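# Two robots load a potato net bag into a crate

## Task

Get the entire orange mesh bag of potatoes inside the crate, with the crate resting on the pallet at the end. The bag might weigh more than a single robot can handle, so either robot alone or both may be used. At the end, open the gripper and back away. No robot may tip over or be left leaning, or the attempt fails. Anything that stays in place only because a robot is still holding or pressing it does not count as achieved.

## Robot and tools

Robots: two identical Hello Robot Stretch 3 units, r1 and r2. Each has a differential-drive base (0.33 m long, 0.34 m wide, passive omni wheel at the rear), a lift on a vertical mast, and a telescoping arm pointing out the robot's RIGHT side, ending in a wrist (yaw, pitch, roll) and a two-finger gripper with round 0.04 m pads. The base cannot strafe; to move the gripper forward or back you drive the base. Turning in place pivots about a point 0.05 m behind the front edge; with arm retracted and wrist folded the swept radius is 0.28 m, larger if the wrist is unfolded.

Frames: each robot reports in its own base frame (origin on the floor between the drive wheels, x forward, y left, z up). hand_pose is in that frame, located where closed fingertips meet; with wrist joints at zero its x points up, y back toward the mast, z to the rear. The odometry frame is the base frame at scene start. Since each robot uses its own frames, relative positions between robots come only from images, lidar_m, wrist_depth_mm and head_depth_mm.

execute_actions: arguments actions (a list holding one action, or empty to just read state and images) and cameras (list of names from r1/r2 _head_camera, _nav_camera, _wrist_camera, or "all"; omitted or null means all, [] means none). An action is an object keyed "r1" and/or "r2"; each robot gets its own entry with optional base, joints and contact_limits. base holds exactly one command: translate_m (a relative drive in metres from the base's last reported position, forward positive, -1 to 1) or rotate_rad (a relative turn in radians, counter-clockwise/left positive, -3.2 to 3.2). joints holds absolute targets by name: lift_m 0 to 1.1 (arm height); arm_m 0 to 0.52 (extension); wrist_yaw_rad -1.345 to 4.42 (0 along the arm, positive toward the front, 3.0 folded over the base); wrist_pitch_rad -1.57 to 0.451 (0 level, negative tips fingers down); wrist_roll_rad -2.911 to 2.911 (0 fingers side by side); gripper_m -0.089 to 0.179 (bigger is wider; real fingertip gap is 0.007 to 0.025 m less, zero below 0.007); head_pan_rad -3.953 to 1.73 (0 forward, positive left, -1.57 along the arm); head_tilt_rad -1.53 to 0.419 (negative down). contact_limits takes only arm_m: a motor effort percentage 1 to 100 at which the arm motion halts with contact_stop; lower is softer, too low stops immediately, values above the maximum are clipped. All motions in one action begin together; none lasts over 15 s. Unknown keys or out-of-range numbers cause the whole call to be rejected. Omitted joints or robots may still be driving toward earlier targets. If a result reports a stop, any later motion calls in the same reply are skipped.

wait: seconds 0 to 10; commands nothing and returns state and images. zoom_image: camera name plus region [x0, y0, x1, y1] in pixels of that camera's latest full image (top-left origin, at most 504x504). finished_scene: scene number; ends the scene irreversibly and reports success. Replying with no tool call ends everything.

Result lines: base_status and joint_status per motion (done, off_target = resting short and possibly still pushing, contact_stop, time_out, torque_fault). After the last three the old target is dropped; arm or lift after contact_stop go slack until commanded again, so a loaded lift can sag. on_its_own covers uncommanded parts; its "held at" is the target, not the position. motor_effort in percent (peak in brackets), positive toward higher joint values, positive wheel effort means forward; readings carry sizable bias and noise. lidar_m: 12 distances from the base origin, 30-degree sectors, first straight ahead then counter-clockwise (4th left, 7th behind, 10th right), '-' for nothing; scan plane 0.17 m high, range 0.15 to 12 m, blind to clear objects, partly blocked by own mast and parts. wrist_depth_mm (45 to 1000) and head_depth_mm (280 to 4000, sideways image) are 7x7 grids of median depths. base_odometry counts wheel turns (slip included); turned_by_wheels and turned_by_imu give rotation since last result; base_tilt gives forward/right lean in degrees with a fixed bias up to about 4.

Speed: base runs at 0.30 m/s and 1.9 rad/s only if lift_m < 0.30, arm_m < 0.03 and wrist_yaw_rad > 2.54; otherwise 0.10 m/s and 0.63 rad/s.

Gripping: command gripper_m below the object's width; release by going at least 0.02 above the touch value. Status does not confirm a hold. Over-squeezing triggers a stall guard that weakens grip; send a new value to re-squeeze.

Safety: fold or unfold the wrist only with lift_m between 0.32 and 0.95, wrist_pitch_rad -0.4, roll near 0; once folded, lift may drop to 0.25. With yaw below -0.4 keep pitch at -0.5 or lower. Arm pushes against rigid objects with the gripper above roughly 0.45 m can tip the robot, especially on a second push or with a raised contact limit. Never drive while gripping or pushing something fixed. If snagged, reverse the last move in small steps, free the gripper, and lower lift to about 0.2 if still tilted. Robots pressing into each other fails the run; once bases touch, any further drive is dangerous. When carrying together, travel differs by up to 2.5 cm per metre between robots, which strains the load and can tip them. Wrist servos overloaded for several seconds shut off for 10 s. Avoid drops, slips, slams and hard pushes; loose objects may get occasional small nudges. The robot holds the last command while you think, and base moves count from the last reported pose.

Each tool is called after "Request:" as name(argument=value, ...), one argument or row to a line, values as JSON.

## Session

Request:
execute_actions(
  actions=[],
)

Scene clock: 0.00 s.
r1.base_odometry: x=+0.000 y=+0.000 heading=+0.000 (m, m, rad; r1's odometry frame)
r1.turned_by_wheels: +0.000 (rad since the last result)
r1.turned_by_imu: +0.000 (rad since the last result)
r1.base_tilt: forward=+0.6 right=-0.1 (deg)
r1.lidar_m: 3.47 2.18 1.73 1.23 1.18 1.21 1.52 1.44 1.48 1.94 4.98 4.88
r1.head_depth_mm: 2032 3038 - - - 3773 2464 / 1760 3019 - - - 3792 2515 / 1825 2974 - - - 3836 2512 / 1975 2945 3926 3806 3825 3737 2534 / 1972 2926 3715 3616 3635 3576 2549 / 1960 2856 3470 3482 3469 3447 2535 / 1945 2858 3334 3259 3276 3231 2562
r1.base_status: not commanded
r1.joint_positions: lift_m=+0.439 arm_m=+0.002 wrist_yaw_rad=+2.991 wrist_pitch_rad=-0.451 wrist_roll_rad=+0.018 gripper_m=+0.037 head_pan_rad=-0.003 head_tilt_rad=+0.016
r1.joint_status: not commanded
r1.motor_effort: left_wheel=-1 right_wheel=+0 lift_m=+36 arm_m=-1 wrist_yaw_rad=+0 wrist_pitch_rad=+8 wrist_roll_rad=+0 gripper_m=+0 head_pan_rad=+0 head_tilt_rad=+1 (%)
r1.hand_pose: x=+0.0118 y=+0.0709 z=+0.4442 quat_wxyz=(+0.211, +0.705, +0.104, +0.669) (m; r1's base frame)
r1.wrist_depth_mm: 868 - - - - - - / 945 - - - - - - / 994 - - - - - - / 956 964 952 942 952 955 937 / 785 779 - 791 770 768 780 / 664 666 - 658 662 660 654 / 569 574 576 585 569 568 570
r2.base_odometry: x=+0.000 y=+0.000 heading=+0.000 (m, m, rad; r2's odometry frame)
r2.turned_by_wheels: +0.000 (rad since the last result)
r2.turned_by_imu: +0.000 (rad since the last result)
r2.base_tilt: forward=+0.7 right=-0.6 (deg)
r2.lidar_m: 2.16 3.69 4.62 5.70 1.82 1.20 1.11 1.13 0.97 0.90 0.91 1.15
r2.head_depth_mm: 1833 1857 1838 1840 1839 1825 1812 / 1997 2375 2373 2406 2336 2358 2109 / 2015 2897 3343 3287 3261 2930 2145 / 2008 3114 3600 3644 3602 3112 2142 / 2005 3115 3566 3637 3534 3133 2114 / 2025 3181 3512 3515 3529 2901 2032 / 2041 3198 3429 3436 3520 2884 2059
r2.base_status: not commanded
r2.joint_positions: lift_m=+0.562 arm_m=-0.002 wrist_yaw_rad=+2.939 wrist_pitch_rad=-0.528 wrist_roll_rad=+0.003 gripper_m=+0.037 head_pan_rad=+0.017 head_tilt_rad=+0.007
r2.joint_status: not commanded
r2.motor_effort: left_wheel=+0 right_wheel=-1 lift_m=+39 arm_m=+0 wrist_yaw_rad=-1 wrist_pitch_rad=+3 wrist_roll_rad=+0 gripper_m=+1 head_pan_rad=+0 head_tilt_rad=+1 (%)
r2.hand_pose: x=+0.0208 y=+0.0623 z=+0.5512 quat_wxyz=(+0.253, +0.698, +0.115, +0.660) (m; r2's base frame)
r2.wrist_depth_mm: - - - - - - - / - - - - - - - / - - - - - - - / - - - - - - - / 871 861 - 915 935 940 947 / 753 763 - 796 807 806 808 / 676 691 693 696 700 723 712
pictures: r1_head_camera (sideways: a quarter turn clockwise sets it upright), r1_nav_camera (sideways: a quarter turn counterclockwise sets it upright), r1_wrist_camera, r2_head_camera (sideways: a quarter turn clockwise sets it upright), r2_nav_camera (sideways: a quarter turn counterclockwise sets it upright), r2_wrist_camera
Images, in order (width x height): r1_head_camera 896x504, r1_nav_camera 672x504, r1_wrist_camera 644x364, r2_head_camera 896x504, r2_nav_camera 672x504, r2_wrist_camera 644x364.

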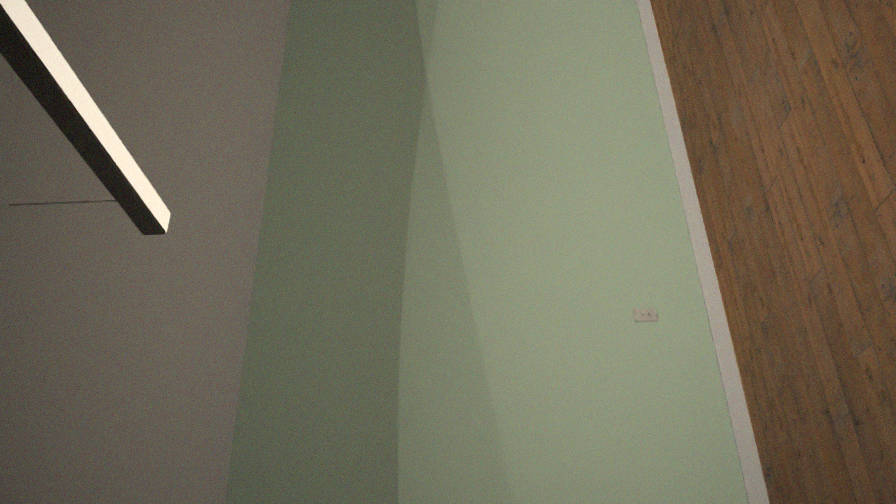

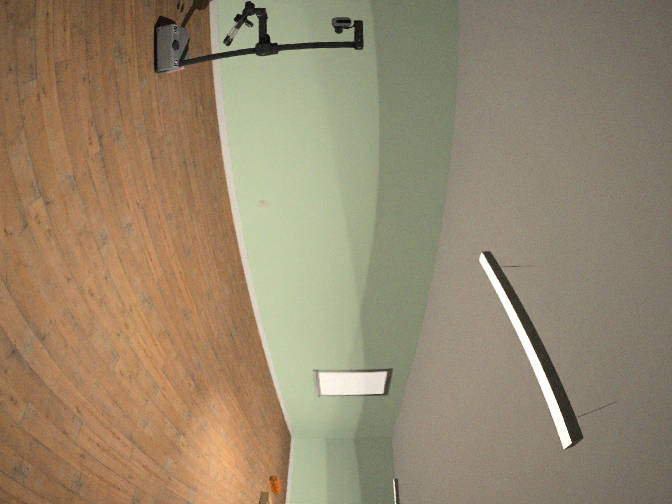

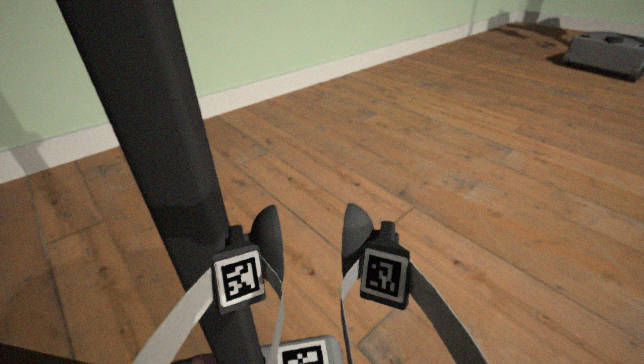

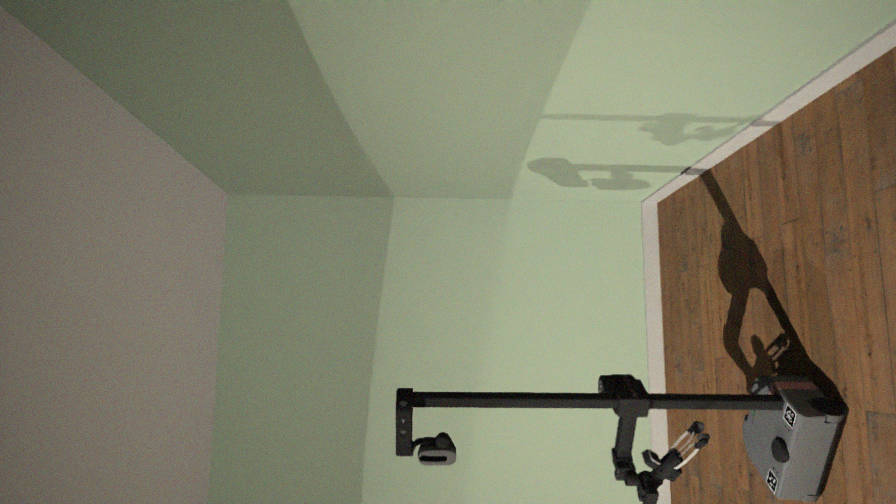

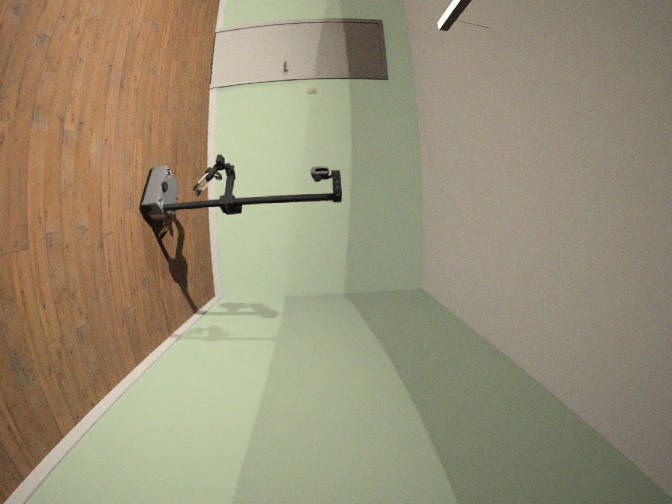

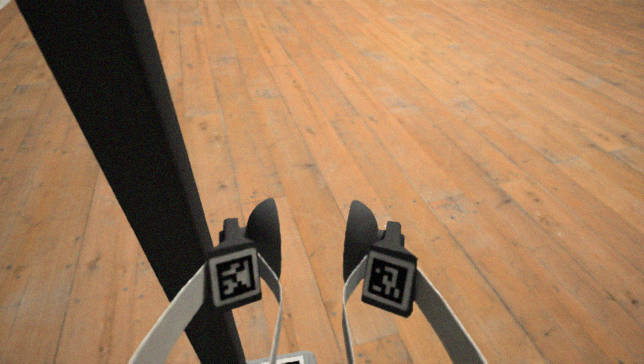

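Request:
execute_actions(
  actions=[
    {"r1":{"base":{"rotate_rad":-0.85},"joints":{"lift_m":0.25,"wrist_pitch_rad":-0.4,"head_tilt_rad":-0.3}},"r2":{"base":{"rotate_rad":1.5},"joints":{"lift_m":0.25,"wrist_pitch_rad":-0.4,"head_tilt_rad":-0.3}}},
  ],
  cameras=["r1_head_camera","r2_head_camera"],
)

Request:
execute_actions(
  actions=[
    {"r1":{"base":{"translate_m":1}},"r2":{"base":{"translate_m":1}}},
  ],
  cameras=[],
)

Request:
execute_actions(
  actions=[
    {"r1":{"base":{"translate_m":1}},"r2":{"base":{"translate_m":1}}},
  ],
  cameras=["r1_head_camera","r2_head_camera","r2_nav_camera"],
)

Scene clock: 4.50 s.
r1.base_odometry: x=+0.000 y=+0.000 heading=-0.850 (m, m, rad; r1's odometry frame)
r1.turned_by_wheels: -0.850 (rad since the last result)
r1.turned_by_imu: -0.854 (rad since the last result)
r1.base_tilt: forward=+0.6 right=-0.1 (deg)
r1.lidar_m: 5.03 4.08 3.34 2.18 1.45 1.18 1.18 1.30 1.45 1.44 1.59 2.46
r1.head_depth_mm: - - - - 2791 2023 1584 / - - - - 2786 2059 1602 / - - - - 2868 2068 1610 / - - - - 2893 2085 1627 / - - - - 2906 2075 1620 / - - - - 2916 2101 1644 / - - - - 2961 2123 1648
r1.base_status: done
r1.joint_positions: lift_m=+0.251 arm_m=+0.002 wrist_yaw_rad=+2.991 wrist_pitch_rad=-0.418 wrist_roll_rad=+0.018 gripper_m=+0.037 head_pan_rad=-0.003 head_tilt_rad=-0.296
r1.joint_status: all done
r1.motor_effort: left_wheel=+2(4) right_wheel=-1(5) lift_m=+20(34) arm_m=-1(1) wrist_yaw_rad=+0(0) wrist_pitch_rad=+10(12) wrist_roll_rad=+0(0) gripper_m=+0(0) head_pan_rad=+0(0) head_tilt_rad=-1(24) (%)
r1.hand_pose: x=+0.0124 y=+0.0751 z=+0.2632 quat_wxyz=(+0.200, +0.706, +0.093, +0.673) (m; r1's base frame)
r1.wrist_depth_mm: - - - - - - - / - - - - - - - / 881 - 872 865 864 863 856 / 668 674 667 653 665 654 654 / 540 539 - 555 536 532 528 / 471 - - - 449 445 445 / - - - - 384 386 385
r2.base_odometry: x=+0.000 y=+0.000 heading=+1.500 (m, m, rad; r2's odometry frame)
r2.turned_by_wheels: +1.500 (rad since the last result)
r2.turned_by_imu: +1.515 (rad since the last result)
r2.base_tilt: forward=+0.7 right=-0.7 (deg)
r2.lidar_m: 5.71 2.00 1.24 1.11 1.12 1.01 0.90 0.90 1.09 2.06 2.07 4.33
r2.head_depth_mm: - - - - 2536 1897 1488 / - - - - 2560 1873 1481 / - - - 3965 2533 1872 1488 / - - - 3987 2533 1882 1474 / - - - 3933 2505 1834 1474 / - - - 3983 2492 1860 1471 / - - - 3814 2495 1839 1463
r2.base_status: done
r2.joint_positions: lift_m=+0.250 arm_m=-0.002 wrist_yaw_rad=+2.939 wrist_pitch_rad=-0.420 wrist_roll_rad=+0.003 gripper_m=+0.037 head_pan_rad=+0.017 head_tilt_rad=-0.296
r2.joint_status: all done
r2.motor_effort: left_wheel=+0(5) right_wheel=+1(8) lift_m=+32(37) arm_m=-1(0) wrist_yaw_rad=+0(0) wrist_pitch_rad=+5(6) wrist_roll_rad=+0(0) gripper_m=+1(0) head_pan_rad=+1(0) head_tilt_rad=-2(24) (%)
r2.hand_pose: x=+0.0238 y=+0.0769 z=+0.2625 quat_wxyz=(+0.217, +0.703, +0.077, +0.672) (m; r2's base frame)
r2.wrist_depth_mm: - - - - - - - / 953 - - - - - - / 817 - 812 836 887 880 930 / 638 - 650 666 675 703 700 / 533 - 562 551 578 568 573 / 467 - - 459 486 480 487 / - - - - 411 417 418
pictures: r1_head_camera (sideways: a quarter turn clockwise sets it upright), r2_head_camera (sideways: a quarter turn clockwise sets it upright)
camera_calibration (this result's frames):
r1_head_camera: T_world_to_cam=[[-0.267409, 0.0163116, -0.963445, 1.26776], [-0.0491203, 0.998326, 0.0305357, -0.0361771], [0.96233, 0.0554902, -0.26616, 0.304551], [0, 0, 0, 1]] pos_world=[0.0441555, -0.00146231, 1.30358]
r2_head_camera: T_world_to_cam=[[-0.325138, -0.0212574, -0.945427, 1.25661], [-0.00746578, 0.999774, -0.0199118, 0.0272021], [0.945637, 0.000584258, -0.325224, 0.381893], [0, 0, 0, 1]] pos_world=[0.0476434, -0.00070673, 1.31278]
Images, in order (width x height): r1_head_camera 896x504, r2_head_camera 896x504.

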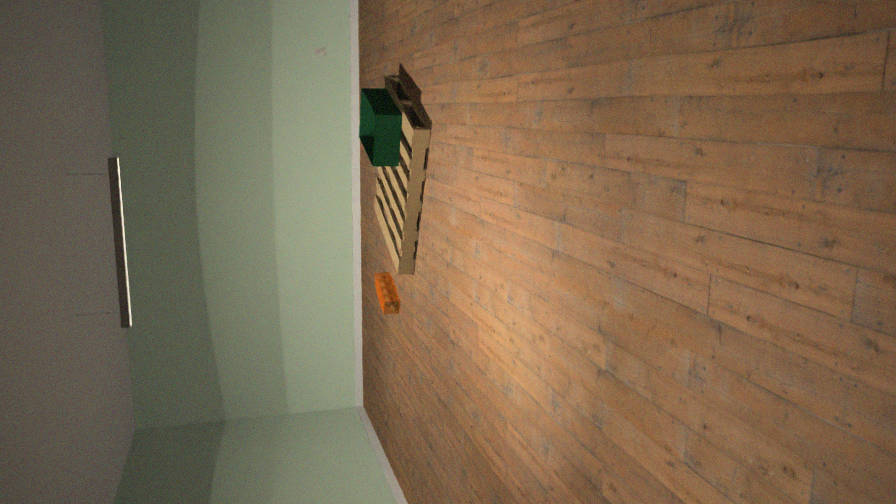

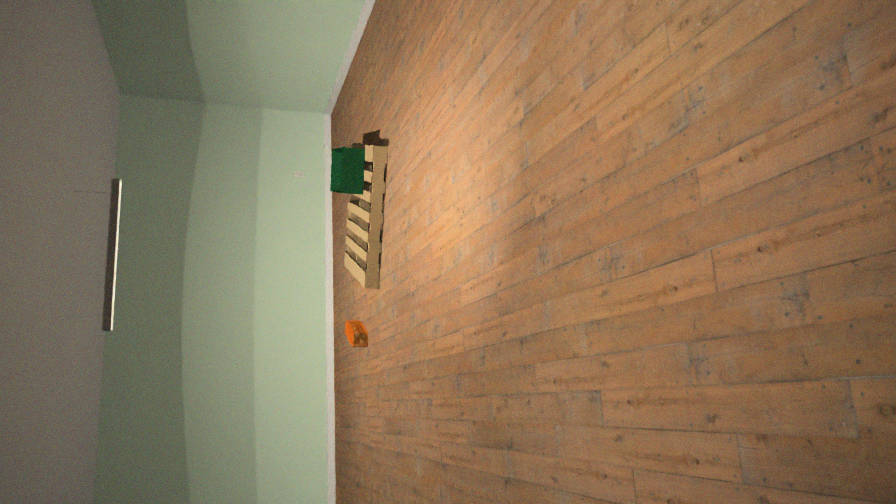

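Scene clock: 9.60 s.
r1.base_odometry: x=+0.660 y=-0.751 heading=-0.850 (m, m, rad; r1's odometry frame)
r1.turned_by_wheels: +0.000 (rad since the last result)
r1.turned_by_imu: +0.005 (rad since the last result)
r1.base_tilt: forward=+0.7 right=+0.0 (deg)
r1.lidar_m: 4.07 3.85 3.15 1.83 2.65 2.17 2.16 1.98 1.62 1.61 1.76 2.79
r1.head_depth_mm: - - - - 2768 2028 1597 / - - - - 2807 2040 1601 / - - - - 2878 2067 1616 / - - - - 2872 2090 1619 / - - - - 2904 2090 1634 / - - - - 2925 2124 1633 / - - - - 3013 2120 1635
r1.base_status: done
r1.joint_positions: lift_m=+0.251 arm_m=+0.002 wrist_yaw_rad=+2.991 wrist_pitch_rad=-0.418 wrist_roll_rad=+0.018 gripper_m=+0.037 head_pan_rad=-0.003 head_tilt_rad=-0.297
r1.joint_status: not commanded
r1.motor_effort: left_wheel=+1(8) right_wheel=-1(5) lift_m=+20(20) arm_m=-1(1) wrist_yaw_rad=+0(1) wrist_pitch_rad=+10(10) wrist_roll_rad=+0(0) gripper_m=-1(0) head_pan_rad=+1(0) head_tilt_rad=-1(1) (%)
r1.hand_pose: x=+0.0124 y=+0.0752 z=+0.2633 quat_wxyz=(+0.199, +0.706, +0.093, +0.673) (m; r1's base frame)
r1.wrist_depth_mm: - - - - - - - / - - - - - - - / 887 - 869 857 872 856 855 / 664 667 661 666 671 656 651 / 544 541 - 555 535 530 530 / 467 - - - 448 445 445 / - - - - 387 382 385
r2.base_odometry: x=+0.071 y=+0.997 heading=+1.500 (m, m, rad; r2's odometry frame)
r2.turned_by_wheels: +0.000 (rad since the last result)
r2.turned_by_imu: +0.004 (rad since the last result)
r2.base_tilt: forward=+0.8 right=-0.8 (deg)
r2.lidar_m: 4.72 2.33 1.45 1.30 1.31 1.58 1.88 1.89 2.28 3.43 1.71 4.15
r2.head_depth_mm: - - - - 2555 1895 1503 / - - - - 2586 1879 1494 / - - - 3961 2545 1853 1474 / - - - - 2517 1864 1472 / - - - 3927 2533 1848 1473 / - - - 3838 2464 1853 1469 / - - - 3809 2504 1838 1466
r2.base_status: done
r2.joint_positions: lift_m=+0.250 arm_m=-0.002 wrist_yaw_rad=+2.939 wrist_pitch_rad=-0.420 wrist_roll_rad=+0.003 gripper_m=+0.037 head_pan_rad=+0.017 head_tilt_rad=-0.297
r2.joint_status: not commanded
r2.motor_effort: left_wheel=-1(5) right_wheel=+1(10) lift_m=+32(32) arm_m=+0(0) wrist_yaw_rad=+0(1) wrist_pitch_rad=+5(6) wrist_roll_rad=+0(0) gripper_m=+1(1) head_pan_rad=+0(0) head_tilt_rad=-1(2) (%)
r2.hand_pose: x=+0.0238 y=+0.0770 z=+0.2626 quat_wxyz=(+0.217, +0.703, +0.077, +0.672) (m; r2's base frame)
r2.wrist_depth_mm: - - - - - - - / - - - - - - - / 793 - 832 851 895 877 906 / 634 - 659 671 680 701 697 / 532 - 560 561 574 564 570 / 466 - - 456 488 480 489 / - - - - 412 417 420
pictures: none
No camera images: the call's "cameras" was empty. Leave "cameras" out to get every camera's image.

Scene clock: 14.70 s.
r1.base_odometry: x=+1.320 y=-1.502 heading=-0.850 (m, m, rad; r1's odometry frame)
r1.turned_by_wheels: +0.000 (rad since the last result)
r1.turned_by_imu: +0.005 (rad since the last result)
r1.base_tilt: forward=+0.6 right=+0.1 (deg)
r1.lidar_m: 3.12 3.63 2.99 1.48 3.32 3.14 3.13 2.18 1.77 1.76 1.97 3.09
r1.head_depth_mm: - - - 3709 2816 2024 1588 / - - - 3832 2844 2041 1598 / - - - - 2848 2065 1604 / - - - - 2855 2064 1609 / - - - - 2931 2084 1636 / - - - - 2923 2115 1644 / - - - - 2961 2124 1647
r1.base_status: done
r1.joint_positions: lift_m=+0.251 arm_m=+0.002 wrist_yaw_rad=+2.991 wrist_pitch_rad=-0.418 wrist_roll_rad=+0.018 gripper_m=+0.037 head_pan_rad=-0.003 head_tilt_rad=-0.297
r1.joint_status: not commanded
r1.motor_effort: left_wheel=+1(7) right_wheel=-1(4) lift_m=+20(20) arm_m=-1(1) wrist_yaw_rad=+0(0) wrist_pitch_rad=+10(10) wrist_roll_rad=+0(0) gripper_m=+0(0) head_pan_rad=+1(0) head_tilt_rad=-1(1) (%)
r1.hand_pose: x=+0.0124 y=+0.0752 z=+0.2633 quat_wxyz=(+0.199, +0.706, +0.093, +0.673) (m; r1's base frame)
r1.wrist_depth_mm: - - - - - - - / - - - - - - - / 880 - 874 855 858 856 850 / 668 679 669 653 661 647 652 / 543 541 - 558 536 529 527 / 468 - - - 449 442 446 / - - - - 387 384 384
r2.base_odometry: x=+0.142 y=+1.995 heading=+1.500 (m, m, rad; r2's odometry frame)
r2.turned_by_wheels: +0.000 (rad since the last result)
r2.turned_by_imu: +0.004 (rad since the last result)
r2.base_tilt: forward=+0.8 right=-0.7 (deg)
r2.lidar_m: 3.76 2.65 1.65 1.49 1.50 1.81 2.86 2.87 3.47 3.24 1.36 3.79
r2.head_depth_mm: - - - - 2575 1887 1477 / - - - 3656 2552 1873 1489 / - - - 3608 2564 1893 1484 / - - - 3735 2533 1863 1482 / - - - 3898 2512 1848 1471 / - - - 3859 2534 1861 1473 / - - - 3841 2467 1833 1466
r2.base_status: done
r2.joint_positions: lift_m=+0.250 arm_m=-0.002 wrist_yaw_rad=+2.939 wrist_pitch_rad=-0.419 wrist_roll_rad=+0.003 gripper_m=+0.037 head_pan_rad=+0.017 head_tilt_rad=-0.297
r2.joint_status: not commanded
r2.motor_effort: left_wheel=-1(6) right_wheel=+1(9) lift_m=+33(32) arm_m=+0(0) wrist_yaw_rad=+1(1) wrist_pitch_rad=+5(5) wrist_roll_rad=+0(0) gripper_m=-1(0) head_pan_rad=+0(0) head_tilt_rad=-2(2) (%)
r2.hand_pose: x=+0.0238 y=+0.0770 z=+0.2626 quat_wxyz=(+0.217, +0.703, +0.077, +0.672) (m; r2's base frame)
r2.wrist_depth_mm: - - - - - - - / - - - - - - - / 807 - 826 868 875 898 929 / 637 - 663 671 679 694 708 / 527 - 566 556 569 566 575 / 470 - - 458 484 479 492 / - - - - 410 414 419
pictures: r1_head_camera (sideways: a quarter turn clockwise sets it upright), r2_head_camera (sideways: a quarter turn clockwise sets it upright), r2_nav_camera (sideways: a quarter turn counterclockwise sets it upright)
camera_calibration (this result's frames):
r1_head_camera: T_world_to_cam=[[-0.268258, 0.0163138, -0.963209, 1.26746], [-0.0490933, 0.998326, 0.0305813, -0.0362366], [0.962095, 0.0554907, -0.267008, 0.305657], [0, 0, 0, 1]] pos_world=[0.044157, -0.00146232, 1.30355]
r2_head_camera: T_world_to_cam=[[-0.326007, -0.0212722, -0.945128, 1.25623], [-0.00748415, 0.999774, -0.0199206, 0.0272136], [0.945338, 0.000579221, -0.326093, 0.383026], [0, 0, 0, 1]] pos_world=[0.0476534, -0.000706558, 1.31274]
r2_nav_camera: T_world_to_cam=[[0.249872, -0.0465894, 0.967157, -1.2167], [0.0118076, -0.998621, -0.0511556, 0.115586], [0.968207, 0.0242021, -0.248977, 0.283168], [0, 0, 0, 1]] pos_world=[0.0284881, 0.0518885, 1.25315]
Images, in order (width x height): r1_head_camera 896x504, r2_head_camera 896x504, r2_nav_camera 672x504.

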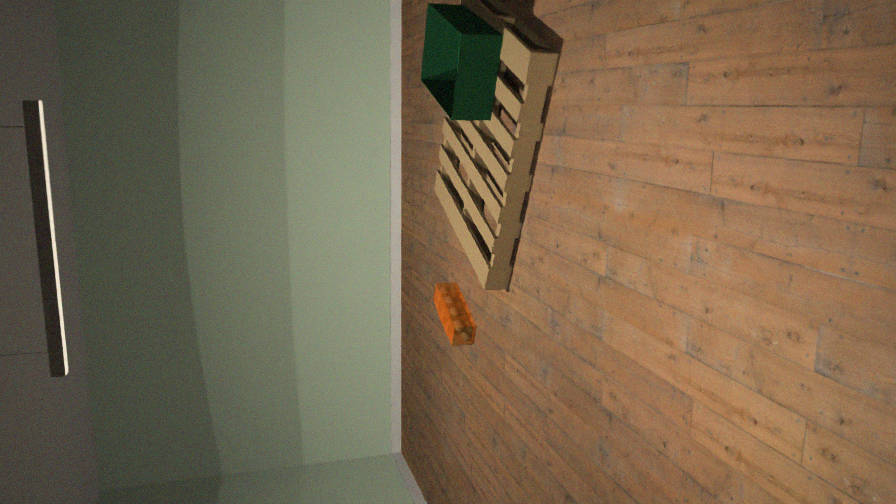

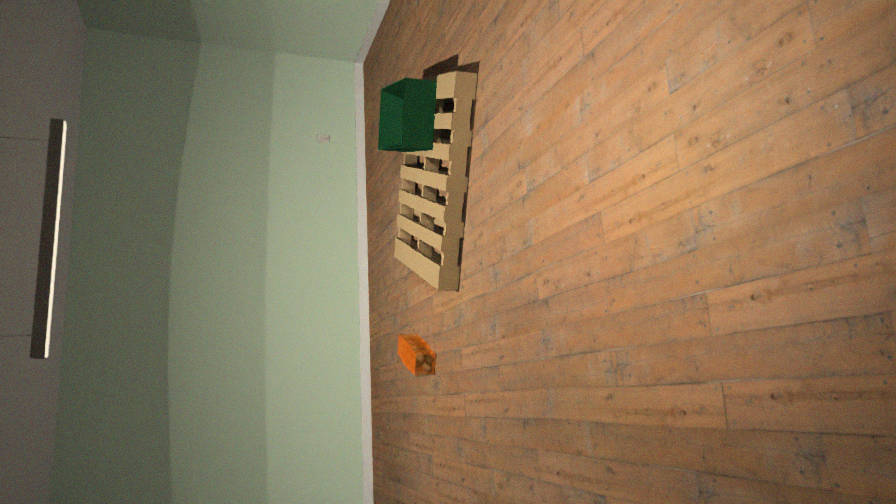

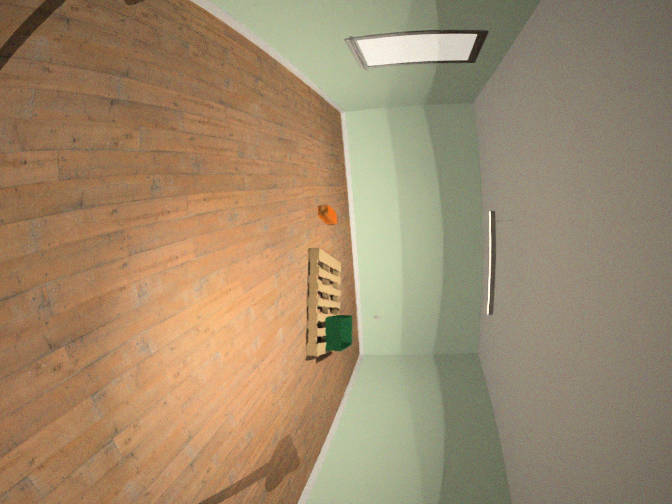

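Request:
execute_actions(
  actions=[
    {"r1":{"base":{"rotate_rad":-0.415},"joints":{"head_pan_rad":0.6,"head_tilt_rad":-0.8}},"r2":{"base":{"rotate_rad":0.236},"joints":{"head_pan_rad":-0.3,"head_tilt_rad":-0.8}}},
  ],
  cameras=[],
)

Request:
execute_actions(
  actions=[
    {"r1":{"base":{"translate_m":1}},"r2":{"base":{"translate_m":1}}},
  ],
  cameras=[],
)

Request:
execute_actions(
  actions=[
    {"r1":{"base":{"translate_m":1}},"r2":{"base":{"translate_m":1}}},
  ],
  cameras=["r1_head_camera","r2_head_camera","r1_nav_camera"],
)

Scene clock: 17.50 s.
r1.base_odometry: x=+1.320 y=-1.502 heading=-1.265 (m, m, rad; r1's odometry frame)
r1.turned_by_wheels: -0.415 (rad since the last result)
r1.turned_by_imu: -0.415 (rad since the last result)
r1.base_tilt: forward=+0.4 right=+0.1 (deg)
r1.lidar_m: 3.10 5.56 3.39 2.98 2.98 3.49 3.13 3.13 2.03 1.76 1.76 2.09
r1.head_depth_mm: 3592 2848 2187 1799 1531 1319 1166 / 3972 2835 2225 1817 1535 1318 1166 / 3879 2895 2236 1825 1544 1334 1177 / - 2892 2242 1833 1554 1344 1184 / - 2946 2249 1847 1568 1352 1189 / - 3002 2300 1871 1568 1364 1194 / - 3023 2329 1881 1581 1366 1195
r1.base_status: done
r1.joint_positions: lift_m=+0.251 arm_m=+0.002 wrist_yaw_rad=+2.991 wrist_pitch_rad=-0.418 wrist_roll_rad=+0.018 gripper_m=+0.037 head_pan_rad=+0.593 head_tilt_rad=-0.790
r1.joint_status: all done
r1.motor_effort: left_wheel=+2(7) right_wheel=-1(5) lift_m=+20(20) arm_m=-1(1) wrist_yaw_rad=+1(0) wrist_pitch_rad=+10(10) wrist_roll_rad=+0(0) gripper_m=-1(0) head_pan_rad=+3(34) head_tilt_rad=-4(27) (%)
r1.hand_pose: x=+0.0124 y=+0.0752 z=+0.2633 quat_wxyz=(+0.199, +0.706, +0.093, +0.673) (m; r1's base frame)
r1.wrist_depth_mm: - - - - - - - / - - - - - - - / 887 - 889 875 857 856 851 / 667 674 673 662 658 652 654 / 544 540 - 560 536 532 531 / 468 - - - 451 446 448 / - - - - 384 385 380
r2.base_odometry: x=+0.142 y=+1.995 heading=+1.736 (m, m, rad; r2's odometry frame)
r2.turned_by_wheels: +0.236 (rad since the last result)
r2.turned_by_imu: +0.238 (rad since the last result)
r2.base_tilt: forward=+0.6 right=-0.6 (deg)
r2.lidar_m: 4.88 2.02 1.52 1.49 1.57 2.23 2.86 2.99 3.33 1.34 3.44 3.76
r2.head_depth_mm: 3930 2760 2171 1784 1501 1288 1146 / 3523 2785 2157 1762 1496 1294 1139 / 3347 2745 2147 1758 1486 1291 1141 / 3561 2748 2119 1753 1490 1273 1133 / 3587 2694 2106 1739 1476 1274 1135 / 3629 2657 2083 1723 1469 1266 1128 / 3621 2631 2097 1708 1447 1269 1123
r2.base_status: done
r2.joint_positions: lift_m=+0.250 arm_m=-0.002 wrist_yaw_rad=+2.939 wrist_pitch_rad=-0.419 wrist_roll_rad=+0.003 gripper_m=+0.037 head_pan_rad=-0.293 head_tilt_rad=-0.790
r2.joint_status: all done
r2.motor_effort: left_wheel=-1(7) right_wheel=+1(10) lift_m=+32(32) arm_m=+0(0) wrist_yaw_rad=+0(0) wrist_pitch_rad=+5(5) wrist_roll_rad=+0(0) gripper_m=+0(0) head_pan_rad=-2(19) head_tilt_rad=-5(33) (%)
r2.hand_pose: x=+0.0238 y=+0.0770 z=+0.2626 quat_wxyz=(+0.217, +0.703, +0.077, +0.672) (m; r2's base frame)
r2.wrist_depth_mm: - - - - - - - / - - - - - - - / 806 - 842 853 887 886 928 / 639 - 658 669 677 689 703 / 524 - 562 554 563 570 576 / 470 - - 457 481 475 483 / - - - - 410 421 421
pictures: none
No camera images: the call's "cameras" was empty. Leave "cameras" out to get every camera's image.

Scene clock: 22.60 s.
r1.base_odometry: x=+1.621 y=-2.456 heading=-1.265 (m, m, rad; r1's odometry frame)
r1.turned_by_wheels: +0.000 (rad since the last result)
r1.turned_by_imu: +0.005 (rad since the last result)
r1.base_tilt: forward=+0.6 right=+0.0 (deg)
r1.lidar_m: 2.12 2.18 3.65 3.19 3.22 3.76 4.10 2.98 1.74 1.54 1.54 1.82
r1.head_depth_mm: 3940 2300 2064 1789 1530 1325 1164 / 3997 2565 2151 1815 1545 1323 1176 / - 2703 2227 1826 1547 1339 1173 / - 2635 2244 1833 1560 1347 1186 / - 2981 2259 1856 1556 1353 1195 / - 2967 2275 1857 1565 1357 1199 / - 3001 2342 1873 1583 1372 1197
r1.base_status: done
r1.joint_positions: lift_m=+0.251 arm_m=+0.002 wrist_yaw_rad=+2.991 wrist_pitch_rad=-0.418 wrist_roll_rad=+0.018 gripper_m=+0.037 head_pan_rad=+0.593 head_tilt_rad=-0.790
r1.joint_status: not commanded
r1.motor_effort: left_wheel=+1(6) right_wheel=-1(5) lift_m=+20(20) arm_m=-1(1) wrist_yaw_rad=+0(1) wrist_pitch_rad=+10(10) wrist_roll_rad=+0(0) gripper_m=+0(0) head_pan_rad=+4(3) head_tilt_rad=-4(5) (%)
r1.hand_pose: x=+0.0124 y=+0.0752 z=+0.2633 quat_wxyz=(+0.199, +0.706, +0.093, +0.673) (m; r1's base frame)
r1.wrist_depth_mm: - - - - - - - / - - - - - - - / 902 - 883 865 874 870 847 / 668 671 659 662 659 647 659 / 538 541 - 559 532 533 528 / 472 - - - 448 449 445 / - - - - 387 385 381
r2.base_odometry: x=-0.022 y=+2.981 heading=+1.736 (m, m, rad; r2's odometry frame)
r2.turned_by_wheels: +0.000 (rad since the last result)
r2.turned_by_imu: +0.004 (rad since the last result)
r2.base_tilt: forward=+0.8 right=-0.7 (deg)
r2.lidar_m: 4.66 1.94 1.47 1.44 1.51 2.16 3.85 4.05 3.36 1.62 3.48 2.91
r2.head_depth_mm: 3132 2549 2159 1763 1495 1294 1142 / 3779 2613 2148 1745 1493 1288 1140 / 3769 2599 2117 1753 1485 1295 1142 / 3776 2624 2114 1733 1479 1285 1127 / 3707 2661 2116 1732 1473 1279 1133 / 3729 2671 2079 1713 1469 1277 1124 / 3625 2622 2084 1718 1445 1271 1118
r2.base_status: done
r2.joint_positions: lift_m=+0.250 arm_m=-0.002 wrist_yaw_rad=+2.939 wrist_pitch_rad=-0.419 wrist_roll_rad=+0.003 gripper_m=+0.037 head_pan_rad=-0.293 head_tilt_rad=-0.791
r2.joint_status: not commanded
r2.motor_effort: left_wheel=-1(5) right_wheel=+1(8) lift_m=+32(32) arm_m=+0(0) wrist_yaw_rad=+0(0) wrist_pitch_rad=+5(5) wrist_roll_rad=+0(0) gripper_m=+0(0) head_pan_rad=-2(3) head_tilt_rad=-5(5) (%)
r2.hand_pose: x=+0.0238 y=+0.0770 z=+0.2626 quat_wxyz=(+0.217, +0.703, +0.077, +0.672) (m; r2's base frame)
r2.wrist_depth_mm: - - - - - - - / - - - - - - - / 798 - 832 840 881 897 912 / 647 - 654 667 701 686 722 / 526 - 563 546 582 575 568 / 470 - - 460 488 480 488 / - - - - 410 414 419
pictures: none
No camera images: the call's "cameras" was empty. Leave "cameras" out to get every camera's image.

Scene clock: 27.70 s.
r1.base_odometry: x=+1.923 y=-3.409 heading=-1.265 (m, m, rad; r1's odometry frame)
r1.turned_by_wheels: +0.000 (rad since the last result)
r1.turned_by_imu: +0.005 (rad since the last result)
r1.base_tilt: forward=+0.5 right=+0.1 (deg)
r1.lidar_m: 1.45 1.16 3.93 3.42 3.44 4.05 5.08 2.48 1.50 1.31 1.32 1.55
r1.head_depth_mm: 3301 2814 1887 1703 1519 1324 1162 / 3375 2817 1962 1590 1535 1330 1167 / 3482 2914 1899 1656 1469 1347 1179 / 3553 2917 2060 1732 1506 1339 1180 / 3678 2950 2120 1727 1575 1347 1189 / 3759 2991 2158 1818 1569 1368 1192 / 3972 3046 2103 1876 1591 1362 1200
r1.base_status: done
r1.joint_positions: lift_m=+0.251 arm_m=+0.002 wrist_yaw_rad=+2.991 wrist_pitch_rad=-0.418 wrist_roll_rad=+0.018 gripper_m=+0.037 head_pan_rad=+0.593 head_tilt_rad=-0.791
r1.joint_status: not commanded
r1.motor_effort: left_wheel=+0(6) right_wheel=-1(4) lift_m=+19(20) arm_m=-1(1) wrist_yaw_rad=-1(0) wrist_pitch_rad=+10(10) wrist_roll_rad=+0(0) gripper_m=+0(0) head_pan_rad=+3(3) head_tilt_rad=-4(4) (%)
r1.hand_pose: x=+0.0124 y=+0.0752 z=+0.2633 quat_wxyz=(+0.199, +0.706, +0.093, +0.673) (m; r1's base frame)
r1.wrist_depth_mm: - - - - - - - / - - - - - - 931 / 874 - 864 875 880 856 763 / 677 679 660 665 654 656 657 / 541 541 - 562 530 534 529 / 469 - - - 447 452 447 / - - - - 386 385 382
r2.base_odometry: x=-0.186 y=+3.968 heading=+1.736 (m, m, rad; r2's odometry frame)
r2.turned_by_wheels: +0.000 (rad since the last result)
r2.turned_by_imu: +0.004 (rad since the last result)
r2.base_tilt: forward=+0.8 right=-0.7 (deg)
r2.lidar_m: 3.86 1.86 1.42 1.38 1.46 2.09 4.82 4.53 3.43 1.90 2.15 2.49
r2.head_depth_mm: 3692 2651 2040 1777 1488 1304 1148 / 3580 2591 1992 1765 1485 1293 1141 / 3548 2632 2017 1750 1484 1290 1134 / 3477 2683 2085 1734 1478 1277 1135 / 3427 2678 2101 1737 1479 1267 1124 / 3254 2641 2085 1722 1463 1277 1129 / 3301 2665 2082 1716 1461 1263 1120
r2.base_status: done
r2.joint_positions: lift_m=+0.250 arm_m=-0.002 wrist_yaw_rad=+2.939 wrist_pitch_rad=-0.419 wrist_roll_rad=+0.003 gripper_m=+0.037 head_pan_rad=-0.293 head_tilt_rad=-0.791
r2.joint_status: not commanded
r2.motor_effort: left_wheel=-1(6) right_wheel=+2(9) lift_m=+32(32) arm_m=+0(0) wrist_yaw_rad=+0(0) wrist_pitch_rad=+5(5) wrist_roll_rad=+0(0) gripper_m=+0(1) head_pan_rad=-2(2) head_tilt_rad=-5(5) (%)
r2.hand_pose: x=+0.0238 y=+0.0770 z=+0.2626 quat_wxyz=(+0.217, +0.703, +0.077, +0.672) (m; r2's base frame)
r2.wrist_depth_mm: - - - - - - - / - - - - - - - / 795 - 840 855 879 879 904 / 645 - 661 664 677 690 716 / 523 - 561 557 576 576 572 / 472 - - 461 487 484 484 / - - - - 411 419 421
pictures: r1_head_camera (sideways: a quarter turn clockwise sets it upright), r1_nav_camera (sideways: a quarter turn counterclockwise sets it upright), r2_head_camera (sideways: a quarter turn clockwise sets it upright)
camera_calibration (this result's frames):
r1_head_camera: T_world_to_cam=[[-0.583071, -0.374053, -0.721188, 0.953745], [-0.583534, 0.810459, 0.0514255, -0.0600864], [0.565257, 0.450823, -0.690828, 0.859529], [0, 0, 0, 1]] pos_world=[0.035183, 0.0179532, 1.28471]
r1_nav_camera: T_world_to_cam=[[0.603845, 0.377661, 0.701957, -0.873458], [0.534001, -0.845472, -0.00448969, 0.0576434], [0.591789, 0.377556, -0.712205, 0.88412], [0, 0, 0, 1]] pos_world=[-0.0265612, 0.0448019, 1.24306]
r2_head_camera: T_world_to_cam=[[-0.708422, 0.1974, -0.677623, 0.909765], [0.287878, 0.957413, -0.0220571, 0.0281795], [0.644411, -0.210699, -0.735079, 0.916969], [0, 0, 0, 1]] pos_world=[0.04548, -0.0133625, 1.29114]
Images, in order (width x height): r1_head_camera 896x504, r1_nav_camera 672x504, r2_head_camera 896x504.

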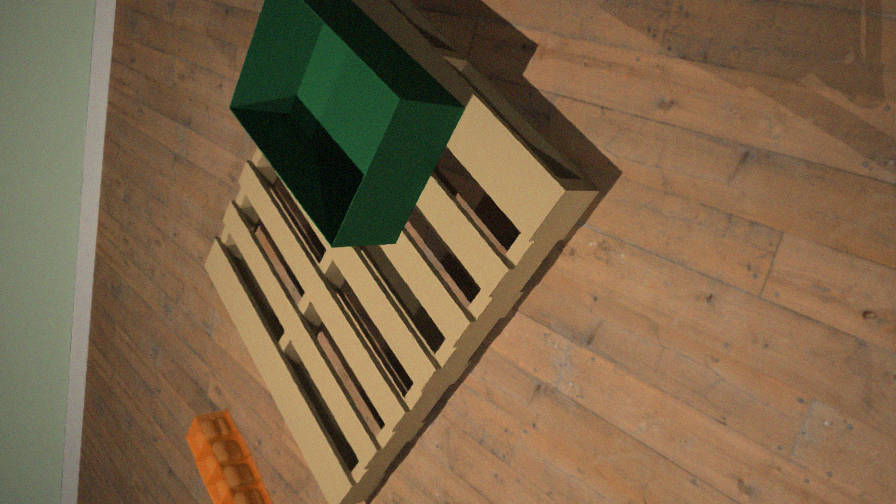

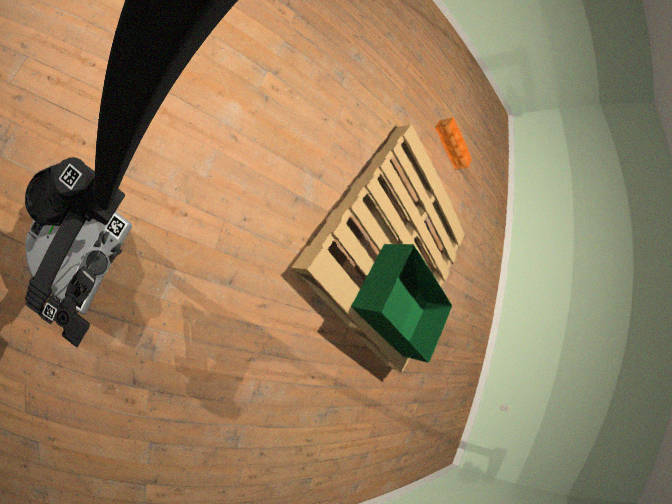

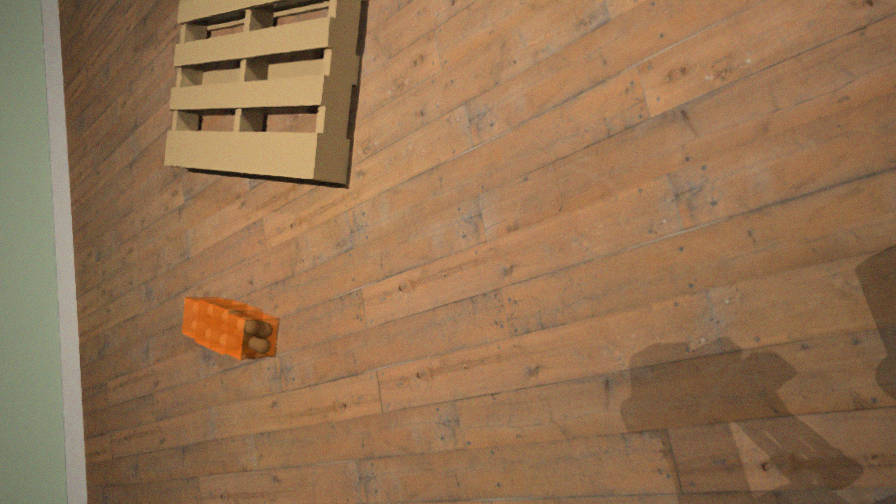

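Request:
execute_actions(
  actions=[
    {"r1":{"base":{"rotate_rad":-0.06}},"r2":{"base":{"rotate_rad":-0.02}}},
  ],
  cameras=[],
)

Request:
execute_actions(
  actions=[
    {"r1":{"base":{"translate_m":1}},"r2":{"base":{"translate_m":1}}},
  ],
  cameras=[],
)

Request:
execute_actions(
  actions=[
    {"r1":{"base":{"translate_m":0.94}},"r2":{"base":{"translate_m":0.58}}},
  ],
  cameras=[],
)

Request:
execute_actions(
  actions=[
    {"r1":{"base":{"rotate_rad":-1.66},"joints":{"head_pan_rad":-2.7,"head_tilt_rad":-0.9}},"r2":{"base":{"rotate_rad":1.13},"joints":{"head_pan_rad":-2.7,"head_tilt_rad":-0.9,"lift_m":0.4}}},
  ],
  cameras=["r1_head_camera","r2_head_camera","r2_nav_camera"],
)

Scene clock: 30.17 s.
r1.base_odometry: x=+1.923 y=-3.409 heading=-1.325 (m, m, rad; r1's odometry frame)
r1.turned_by_wheels: -0.060 (rad since the last result)
r1.turned_by_imu: -0.059 (rad since the last result)
r1.base_tilt: forward=+0.6 right=+0.0 (deg)
r1.lidar_m: 1.71 1.16 4.07 3.45 3.43 3.92 5.06 2.75 1.55 1.32 1.31 1.49
r1.head_depth_mm: 3333 2806 1881 1790 1535 1324 1162 / 3340 2853 1954 1671 1527 1323 1168 / 3472 2904 1953 1603 1501 1337 1179 / 3491 2892 1891 1695 1493 1348 1175 / 3579 2941 2111 1701 1553 1350 1187 / 3733 2973 2135 1781 1574 1361 1192 / 3836 3017 2154 1829 1582 1363 1200
r1.base_status: done
r1.joint_positions: lift_m=+0.251 arm_m=+0.002 wrist_yaw_rad=+2.991 wrist_pitch_rad=-0.418 wrist_roll_rad=+0.018 gripper_m=+0.037 head_pan_rad=+0.593 head_tilt_rad=-0.791
r1.joint_status: not commanded
r1.motor_effort: left_wheel=+1(7) right_wheel=-1(6) lift_m=+20(20) arm_m=-1(1) wrist_yaw_rad=+0(0) wrist_pitch_rad=+9(10) wrist_roll_rad=+0(0) gripper_m=+0(0) head_pan_rad=+3(3) head_tilt_rad=-5(4) (%)
r1.hand_pose: x=+0.0124 y=+0.0752 z=+0.2633 quat_wxyz=(+0.199, +0.706, +0.093, +0.673) (m; r1's base frame)
r1.wrist_depth_mm: - - - - - - - / - - - - - - 859 / 901 - 865 870 861 860 758 / 672 665 669 663 655 656 651 / 541 546 - 554 537 534 534 / 465 - - - 450 445 445 / - - - - 387 385 381
r2.base_odometry: x=-0.186 y=+3.968 heading=+1.716 (m, m, rad; r2's odometry frame)
r2.turned_by_wheels: -0.020 (rad since the last result)
r2.turned_by_imu: -0.020 (rad since the last result)
r2.base_tilt: forward=+0.8 right=-0.7 (deg)
r2.lidar_m: 3.86 1.90 1.42 1.38 1.45 2.04 4.83 4.64 3.45 1.90 2.15 2.38
r2.head_depth_mm: 3756 2607 2009 1767 1505 1303 1141 / 3720 2572 2030 1764 1501 1292 1144 / 3652 2586 2022 1752 1484 1288 1141 / 3516 2691 2110 1745 1467 1281 1128 / 3425 2674 2108 1741 1466 1282 1133 / 3321 2659 2076 1730 1464 1272 1125 / 3268 2639 2080 1727 1457 1260 1122
r2.base_status: done
r2.joint_positions: lift_m=+0.250 arm_m=-0.002 wrist_yaw_rad=+2.939 wrist_pitch_rad=-0.419 wrist_roll_rad=+0.003 gripper_m=+0.037 head_pan_rad=-0.293 head_tilt_rad=-0.791
r2.joint_status: not commanded
r2.motor_effort: left_wheel=+1(5) right_wheel=-1(6) lift_m=+32(32) arm_m=+0(1) wrist_yaw_rad=+0(0) wrist_pitch_rad=+5(5) wrist_roll_rad=+0(0) gripper_m=+0(1) head_pan_rad=-2(2) head_tilt_rad=-5(5) (%)
r2.hand_pose: x=+0.0238 y=+0.0770 z=+0.2626 quat_wxyz=(+0.217, +0.703, +0.077, +0.672) (m; r2's base frame)
r2.wrist_depth_mm: - - - - - - - / - - - - - - - / 785 - 835 860 863 881 927 / 637 - 660 680 676 688 702 / 527 - 562 556 570 579 580 / 471 - - 459 479 477 488 / - - - - 409 415 425
pictures: none
No camera images: the call's "cameras" was empty. Leave "cameras" out to get every camera's image.

Scene clock: 35.27 s.
r1.base_odometry: x=+2.167 y=-4.379 heading=-1.325 (m, m, rad; r1's odometry frame)
r1.turned_by_wheels: +0.000 (rad since the last result)
r1.turned_by_imu: +0.005 (rad since the last result)
r1.base_tilt: forward=+0.5 right=+0.1 (deg)
r1.lidar_m: 1.98 0.64 0.48 0.47 3.73 4.25 6.03 2.17 1.22 1.03 1.03 1.17
r1.head_depth_mm: 2372 2627 2206 1790 1524 1317 1163 / 2464 2691 2205 1822 1532 1332 1175 / 2521 2798 2223 1830 1476 1337 1177 / 2629 2766 2254 1829 1294 1277 1185 / 2696 2897 2291 1845 1409 1169 1166 / 2811 2980 2293 1739 1417 1224 1081 / 2872 3011 2312 1767 1345 1230 1030
r1.base_status: done
r1.joint_positions: lift_m=+0.251 arm_m=+0.002 wrist_yaw_rad=+2.991 wrist_pitch_rad=-0.418 wrist_roll_rad=+0.018 gripper_m=+0.037 head_pan_rad=+0.593 head_tilt_rad=-0.791
r1.joint_status: not commanded
r1.motor_effort: left_wheel=+1(7) right_wheel=-1(4) lift_m=+20(20) arm_m=-1(1) wrist_yaw_rad=+1(1) wrist_pitch_rad=+9(10) wrist_roll_rad=+0(0) gripper_m=+0(0) head_pan_rad=+3(3) head_tilt_rad=-4(4) (%)
r1.hand_pose: x=+0.0124 y=+0.0752 z=+0.2633 quat_wxyz=(+0.199, +0.706, +0.093, +0.673) (m; r1's base frame)
r1.wrist_depth_mm: - - - 524 496 505 519 / - - 859 543 534 551 576 / 892 - 584 563 577 592 607 / 676 675 630 631 617 628 630 / 543 542 - 557 531 529 530 / 469 - - - 451 445 446 / - - - - 388 383 386
r2.base_odometry: x=-0.331 y=+4.957 heading=+1.716 (m, m, rad; r2's odometry frame)
r2.turned_by_wheels: +0.000 (rad since the last result)
r2.turned_by_imu: +0.004 (rad since the last result)
r2.base_tilt: forward=+0.8 right=-0.8 (deg)
r2.lidar_m: 2.88 1.84 1.39 1.35 1.42 2.00 5.82 4.62 3.50 1.68 1.65 2.96
r2.head_depth_mm: 2938 2756 2041 1690 1468 1304 1145 / 2867 2804 2127 1760 1481 1293 1140 / 2763 2713 2122 1753 1485 1284 1138 / 2663 2721 2125 1661 1470 1274 1131 / 2612 2711 2107 1735 1464 1275 1130 / 2538 2633 2117 1733 1454 1271 1126 / 2461 2645 2078 1710 1456 1260 1119
r2.base_status: done
r2.joint_positions: lift_m=+0.250 arm_m=-0.002 wrist_yaw_rad=+2.939 wrist_pitch_rad=-0.419 wrist_roll_rad=+0.003 gripper_m=+0.037 head_pan_rad=-0.293 head_tilt_rad=-0.791
r2.joint_status: not commanded
r2.motor_effort: left_wheel=+1(6) right_wheel=+0(7) lift_m=+32(32) arm_m=-1(1) wrist_yaw_rad=+0(1) wrist_pitch_rad=+5(5) wrist_roll_rad=+0(0) gripper_m=+0(0) head_pan_rad=-3(2) head_tilt_rad=-5(5) (%)
r2.hand_pose: x=+0.0238 y=+0.0770 z=+0.2626 quat_wxyz=(+0.217, +0.703, +0.077, +0.672) (m; r2's base frame)
r2.wrist_depth_mm: - - - - - - - / - - - - - - - / 772 - 846 865 876 891 937 / 636 - 653 672 688 693 702 / 534 - 556 556 577 564 578 / 466 - - 458 480 482 490 / - - - - 410 420 424
pictures: none
No camera images: the call's "cameras" was empty. Leave "cameras" out to get every camera's image.

Scene clock: 40.17 s.
r1.base_odometry: x=+2.396 y=-5.291 heading=-1.325 (m, m, rad; r1's odometry frame)
r1.turned_by_wheels: +0.000 (rad since the last result)
r1.turned_by_imu: +0.005 (rad since the last result)
r1.base_tilt: forward=+0.8 right=-0.1 (deg)
r1.lidar_m: 1.48 1.81 2.08 3.49 0.55 0.64 6.89 1.60 0.90 0.77 0.77 0.88
r1.head_depth_mm: 1568 1769 2002 1802 1531 1323 1168 / 1616 1848 2064 1811 1533 1326 1171 / 1668 1898 2089 1827 1542 1341 1179 / 1717 1971 2178 1841 1547 1341 1188 / 1770 2050 2226 1846 1560 1345 1189 / 1832 2115 2282 1875 1570 1360 1200 / 1903 2197 2302 1866 1587 1369 1197
r1.base_status: done
r1.joint_positions: lift_m=+0.251 arm_m=+0.002 wrist_yaw_rad=+2.991 wrist_pitch_rad=-0.418 wrist_roll_rad=+0.018 gripper_m=+0.037 head_pan_rad=+0.593 head_tilt_rad=-0.791
r1.joint_status: not commanded
r1.motor_effort: left_wheel=+1(7) right_wheel=+0(5) lift_m=+20(20) arm_m=-1(1) wrist_yaw_rad=+1(1) wrist_pitch_rad=+10(10) wrist_roll_rad=+1(0) gripper_m=-1(1) head_pan_rad=+3(3) head_tilt_rad=-4(4) (%)
r1.hand_pose: x=+0.0124 y=+0.0752 z=+0.2633 quat_wxyz=(+0.199, +0.706, +0.093, +0.673) (m; r1's base frame)
r1.wrist_depth_mm: 418 - - - - - - / 429 - - - - - - / 465 - 824 869 860 863 857 / 471 462 672 658 661 655 651 / 517 501 - 555 533 540 523 / 469 - - - 450 448 446 / - - - - 385 387 383
r2.base_odometry: x=-0.414 y=+5.531 heading=+1.716 (m, m, rad; r2's odometry frame)
r2.turned_by_wheels: +0.000 (rad since the last result)
r2.turned_by_imu: +0.003 (rad since the last result)
r2.base_tilt: forward=+0.7 right=-0.8 (deg)
r2.lidar_m: 2.30 1.81 1.36 1.32 1.39 1.96 6.14 4.66 3.50 1.60 3.14 2.36
r2.head_depth_mm: 2375 2616 2162 1767 1493 1295 1149 / 2263 2545 2143 1763 1460 1268 1137 / 2210 2476 2143 1764 1427 1265 1143 / 2128 2430 2139 1750 1479 1277 1134 / 2076 2394 2101 1733 1471 1282 1132 / 2028 2304 2097 1714 1455 1271 1132 / 1968 2227 2071 1723 1464 1265 1124
r2.base_status: done
r2.joint_positions: lift_m=+0.250 arm_m=-0.002 wrist_yaw_rad=+2.939 wrist_pitch_rad=-0.419 wrist_roll_rad=+0.003 gripper_m=+0.037 head_pan_rad=-0.293 head_tilt_rad=-0.791
r2.joint_status: not commanded
r2.motor_effort: left_wheel=+0(6) right_wheel=+0(8) lift_m=+32(32) arm_m=+0(1) wrist_yaw_rad=+0(0) wrist_pitch_rad=+5(5) wrist_roll_rad=+0(0) gripper_m=+1(0) head_pan_rad=-3(3) head_tilt_rad=-4(4) (%)
r2.hand_pose: x=+0.0238 y=+0.0770 z=+0.2626 quat_wxyz=(+0.217, +0.703, +0.077, +0.672) (m; r2's base frame)
r2.wrist_depth_mm: - - - - - - - / - - - - - - - / 802 - 836 847 865 895 923 / 636 - 672 668 686 700 698 / 523 - 558 547 575 569 576 / 466 - - 458 484 481 490 / - - - - 409 417 418
pictures: none
No camera images: the call's "cameras" was empty. Leave "cameras" out to get every camera's image.

Scene clock: 42.53 s.
r1.base_odometry: x=+2.396 y=-5.291 heading=-2.985 (m, m, rad; r1's odometry frame)
r1.turned_by_wheels: -1.660 (rad since the last result)
r1.turned_by_imu: -1.661 (rad since the last result)
r1.base_tilt: forward=+0.6 right=+0.0 (deg)
r1.lidar_m: 0.77 0.77 0.84 1.32 1.81 1.99 3.13 0.52 0.58 6.85 1.86 0.95
r1.head_depth_mm: 2989 2345 1840 1639 1424 1269 1168 / 3016 2276 1818 1589 1444 1272 1174 / 3064 2324 1850 1532 1380 1284 1179 / 3091 2422 1842 1424 1288 1217 1184 / 2695 2429 1893 1460 1323 1234 1171 / 3126 2457 1868 1492 1278 1284 1162 / 3248 2482 1861 1468 1312 1303 1165
r1.base_status: done
r1.joint_positions: lift_m=+0.251 arm_m=+0.002 wrist_yaw_rad=+2.991 wrist_pitch_rad=-0.418 wrist_roll_rad=+0.018 gripper_m=+0.037 head_pan_rad=-2.693 head_tilt_rad=-0.889
r1.joint_status: all done
r1.motor_effort: left_wheel=+1(8) right_wheel=-2(5) lift_m=+20(20) arm_m=-1(1) wrist_yaw_rad=+0(1) wrist_pitch_rad=+10(10) wrist_roll_rad=+1(0) gripper_m=-1(0) head_pan_rad=-3(36) head_tilt_rad=-4(16) (%)
r1.hand_pose: x=+0.0124 y=+0.0752 z=+0.2633 quat_wxyz=(+0.199, +0.706, +0.093, +0.673) (m; r1's base frame)
r1.wrist_depth_mm: - - - - - 760 604 / - - - - - 797 635 / 887 - 885 865 855 778 652 / 677 671 665 666 667 652 627 / 546 539 - 559 535 533 528 / 469 - - - 449 445 448 / - - - - 385 386 385
r2.base_odometry: x=-0.414 y=+5.531 heading=+2.846 (m, m, rad; r2's odometry frame)
r2.turned_by_wheels: +1.130 (rad since the last result)
r2.turned_by_imu: +1.135 (rad since the last result)
r2.base_tilt: forward=+0.7 right=-0.8 (deg)
r2.lidar_m: 1.34 1.32 1.43 2.15 6.43 4.33 3.47 1.60 2.93 2.33 2.30 1.69
r2.head_depth_mm: 2903 2323 1902 1618 1410 1248 1170 / 2909 2322 1876 1615 1402 1264 - / 2861 2086 1756 1587 1400 1260 - / 2867 1867 1738 1484 1401 1240 - / 2804 1878 1752 1487 1378 1231 - / 2392 1899 1727 1520 1385 1226 - / 2740 2190 1743 1508 1371 1221 1119
r2.base_status: done
r2.joint_positions: lift_m=+0.400 arm_m=-0.002 wrist_yaw_rad=+2.939 wrist_pitch_rad=-0.419 wrist_roll_rad=+0.003 gripper_m=+0.037 head_pan_rad=-2.693 head_tilt_rad=-0.889
r2.joint_status: all done
r2.motor_effort: left_wheel=-1(7) right_wheel=+1(12) lift_m=+47(48) arm_m=+0(0) wrist_yaw_rad=+0(0) wrist_pitch_rad=+5(5) wrist_roll_rad=+0(0) gripper_m=+1(0) head_pan_rad=-3(29) head_tilt_rad=-6(18) (%)
r2.hand_pose: x=+0.0238 y=+0.0770 z=+0.4122 quat_wxyz=(+0.217, +0.704, +0.076, +0.673) (m; r2's base frame)
r2.wrist_depth_mm: - - - - - - - / - - - - - - - / - - - - - - - / 909 - 926 926 964 964 987 / 745 - 788 761 805 797 814 / 627 633 - 650 678 674 683 / 560 560 572 582 581 586 602
pictures: r1_head_camera (sideways: a quarter turn clockwise sets it upright), r2_head_camera (sideways: a quarter turn clockwise sets it upright), r2_nav_camera (sideways: a quarter turn counterclockwise sets it upright)
camera_calibration (this result's frames):
r1_head_camera: T_world_to_cam=[[0.691598, 0.315701, -0.649635, 0.852727], [0.456357, -0.888143, 0.054228, -0.0700715], [-0.559849, -0.33397, -0.75831, 0.954154], [0, 0, 0, 1]] pos_world=[-0.0235845, -0.0127816, 1.28131]
r2_head_camera: T_world_to_cam=[[0.71225, 0.36041, -0.602333, 0.802998], [0.436624, -0.899379, -0.0218481, 0.0269973], [-0.5496, -0.247432, -0.797946, 1.006], [0, 0, 0, 1]] pos_world=[-0.0308252, -0.0162113, 1.287]
r2_nav_camera: T_world_to_cam=[[-0.694412, -0.277951, 0.663728, -0.815258], [-0.403677, 0.914046, -0.0395621, 0.102991], [-0.595682, -0.295404, -0.746927, 0.940588], [0, 0, 0, 1]] pos_world=[0.0357412, -0.0428868, 1.24774]
Images, in order (width x height): r1_head_camera 896x504, r2_head_camera 896x504, r2_nav_camera 672x504.

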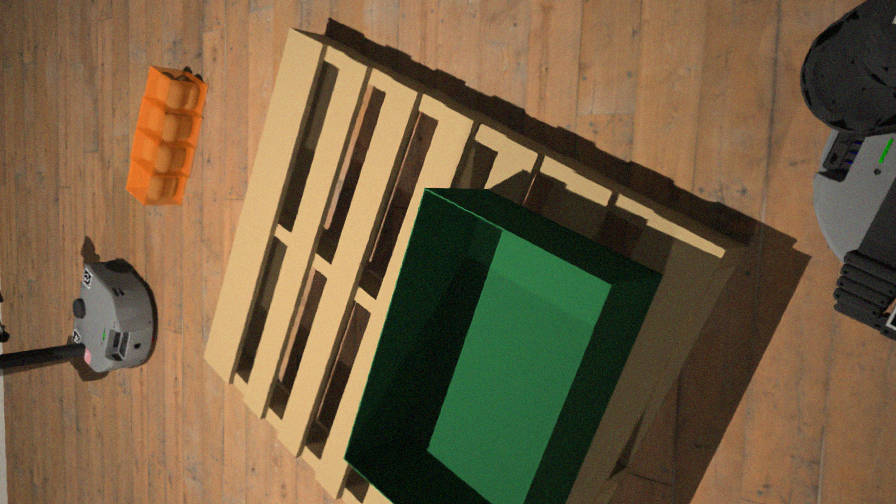

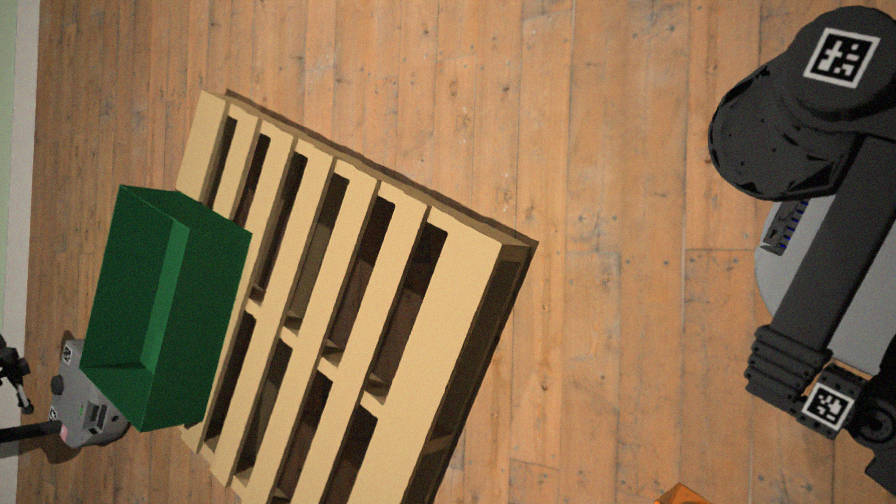

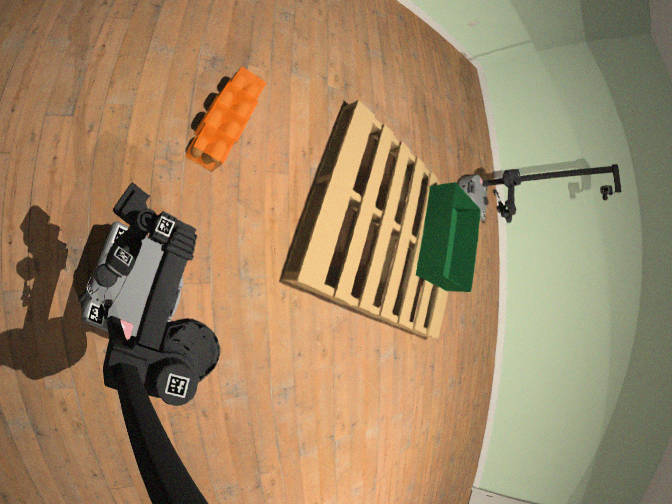

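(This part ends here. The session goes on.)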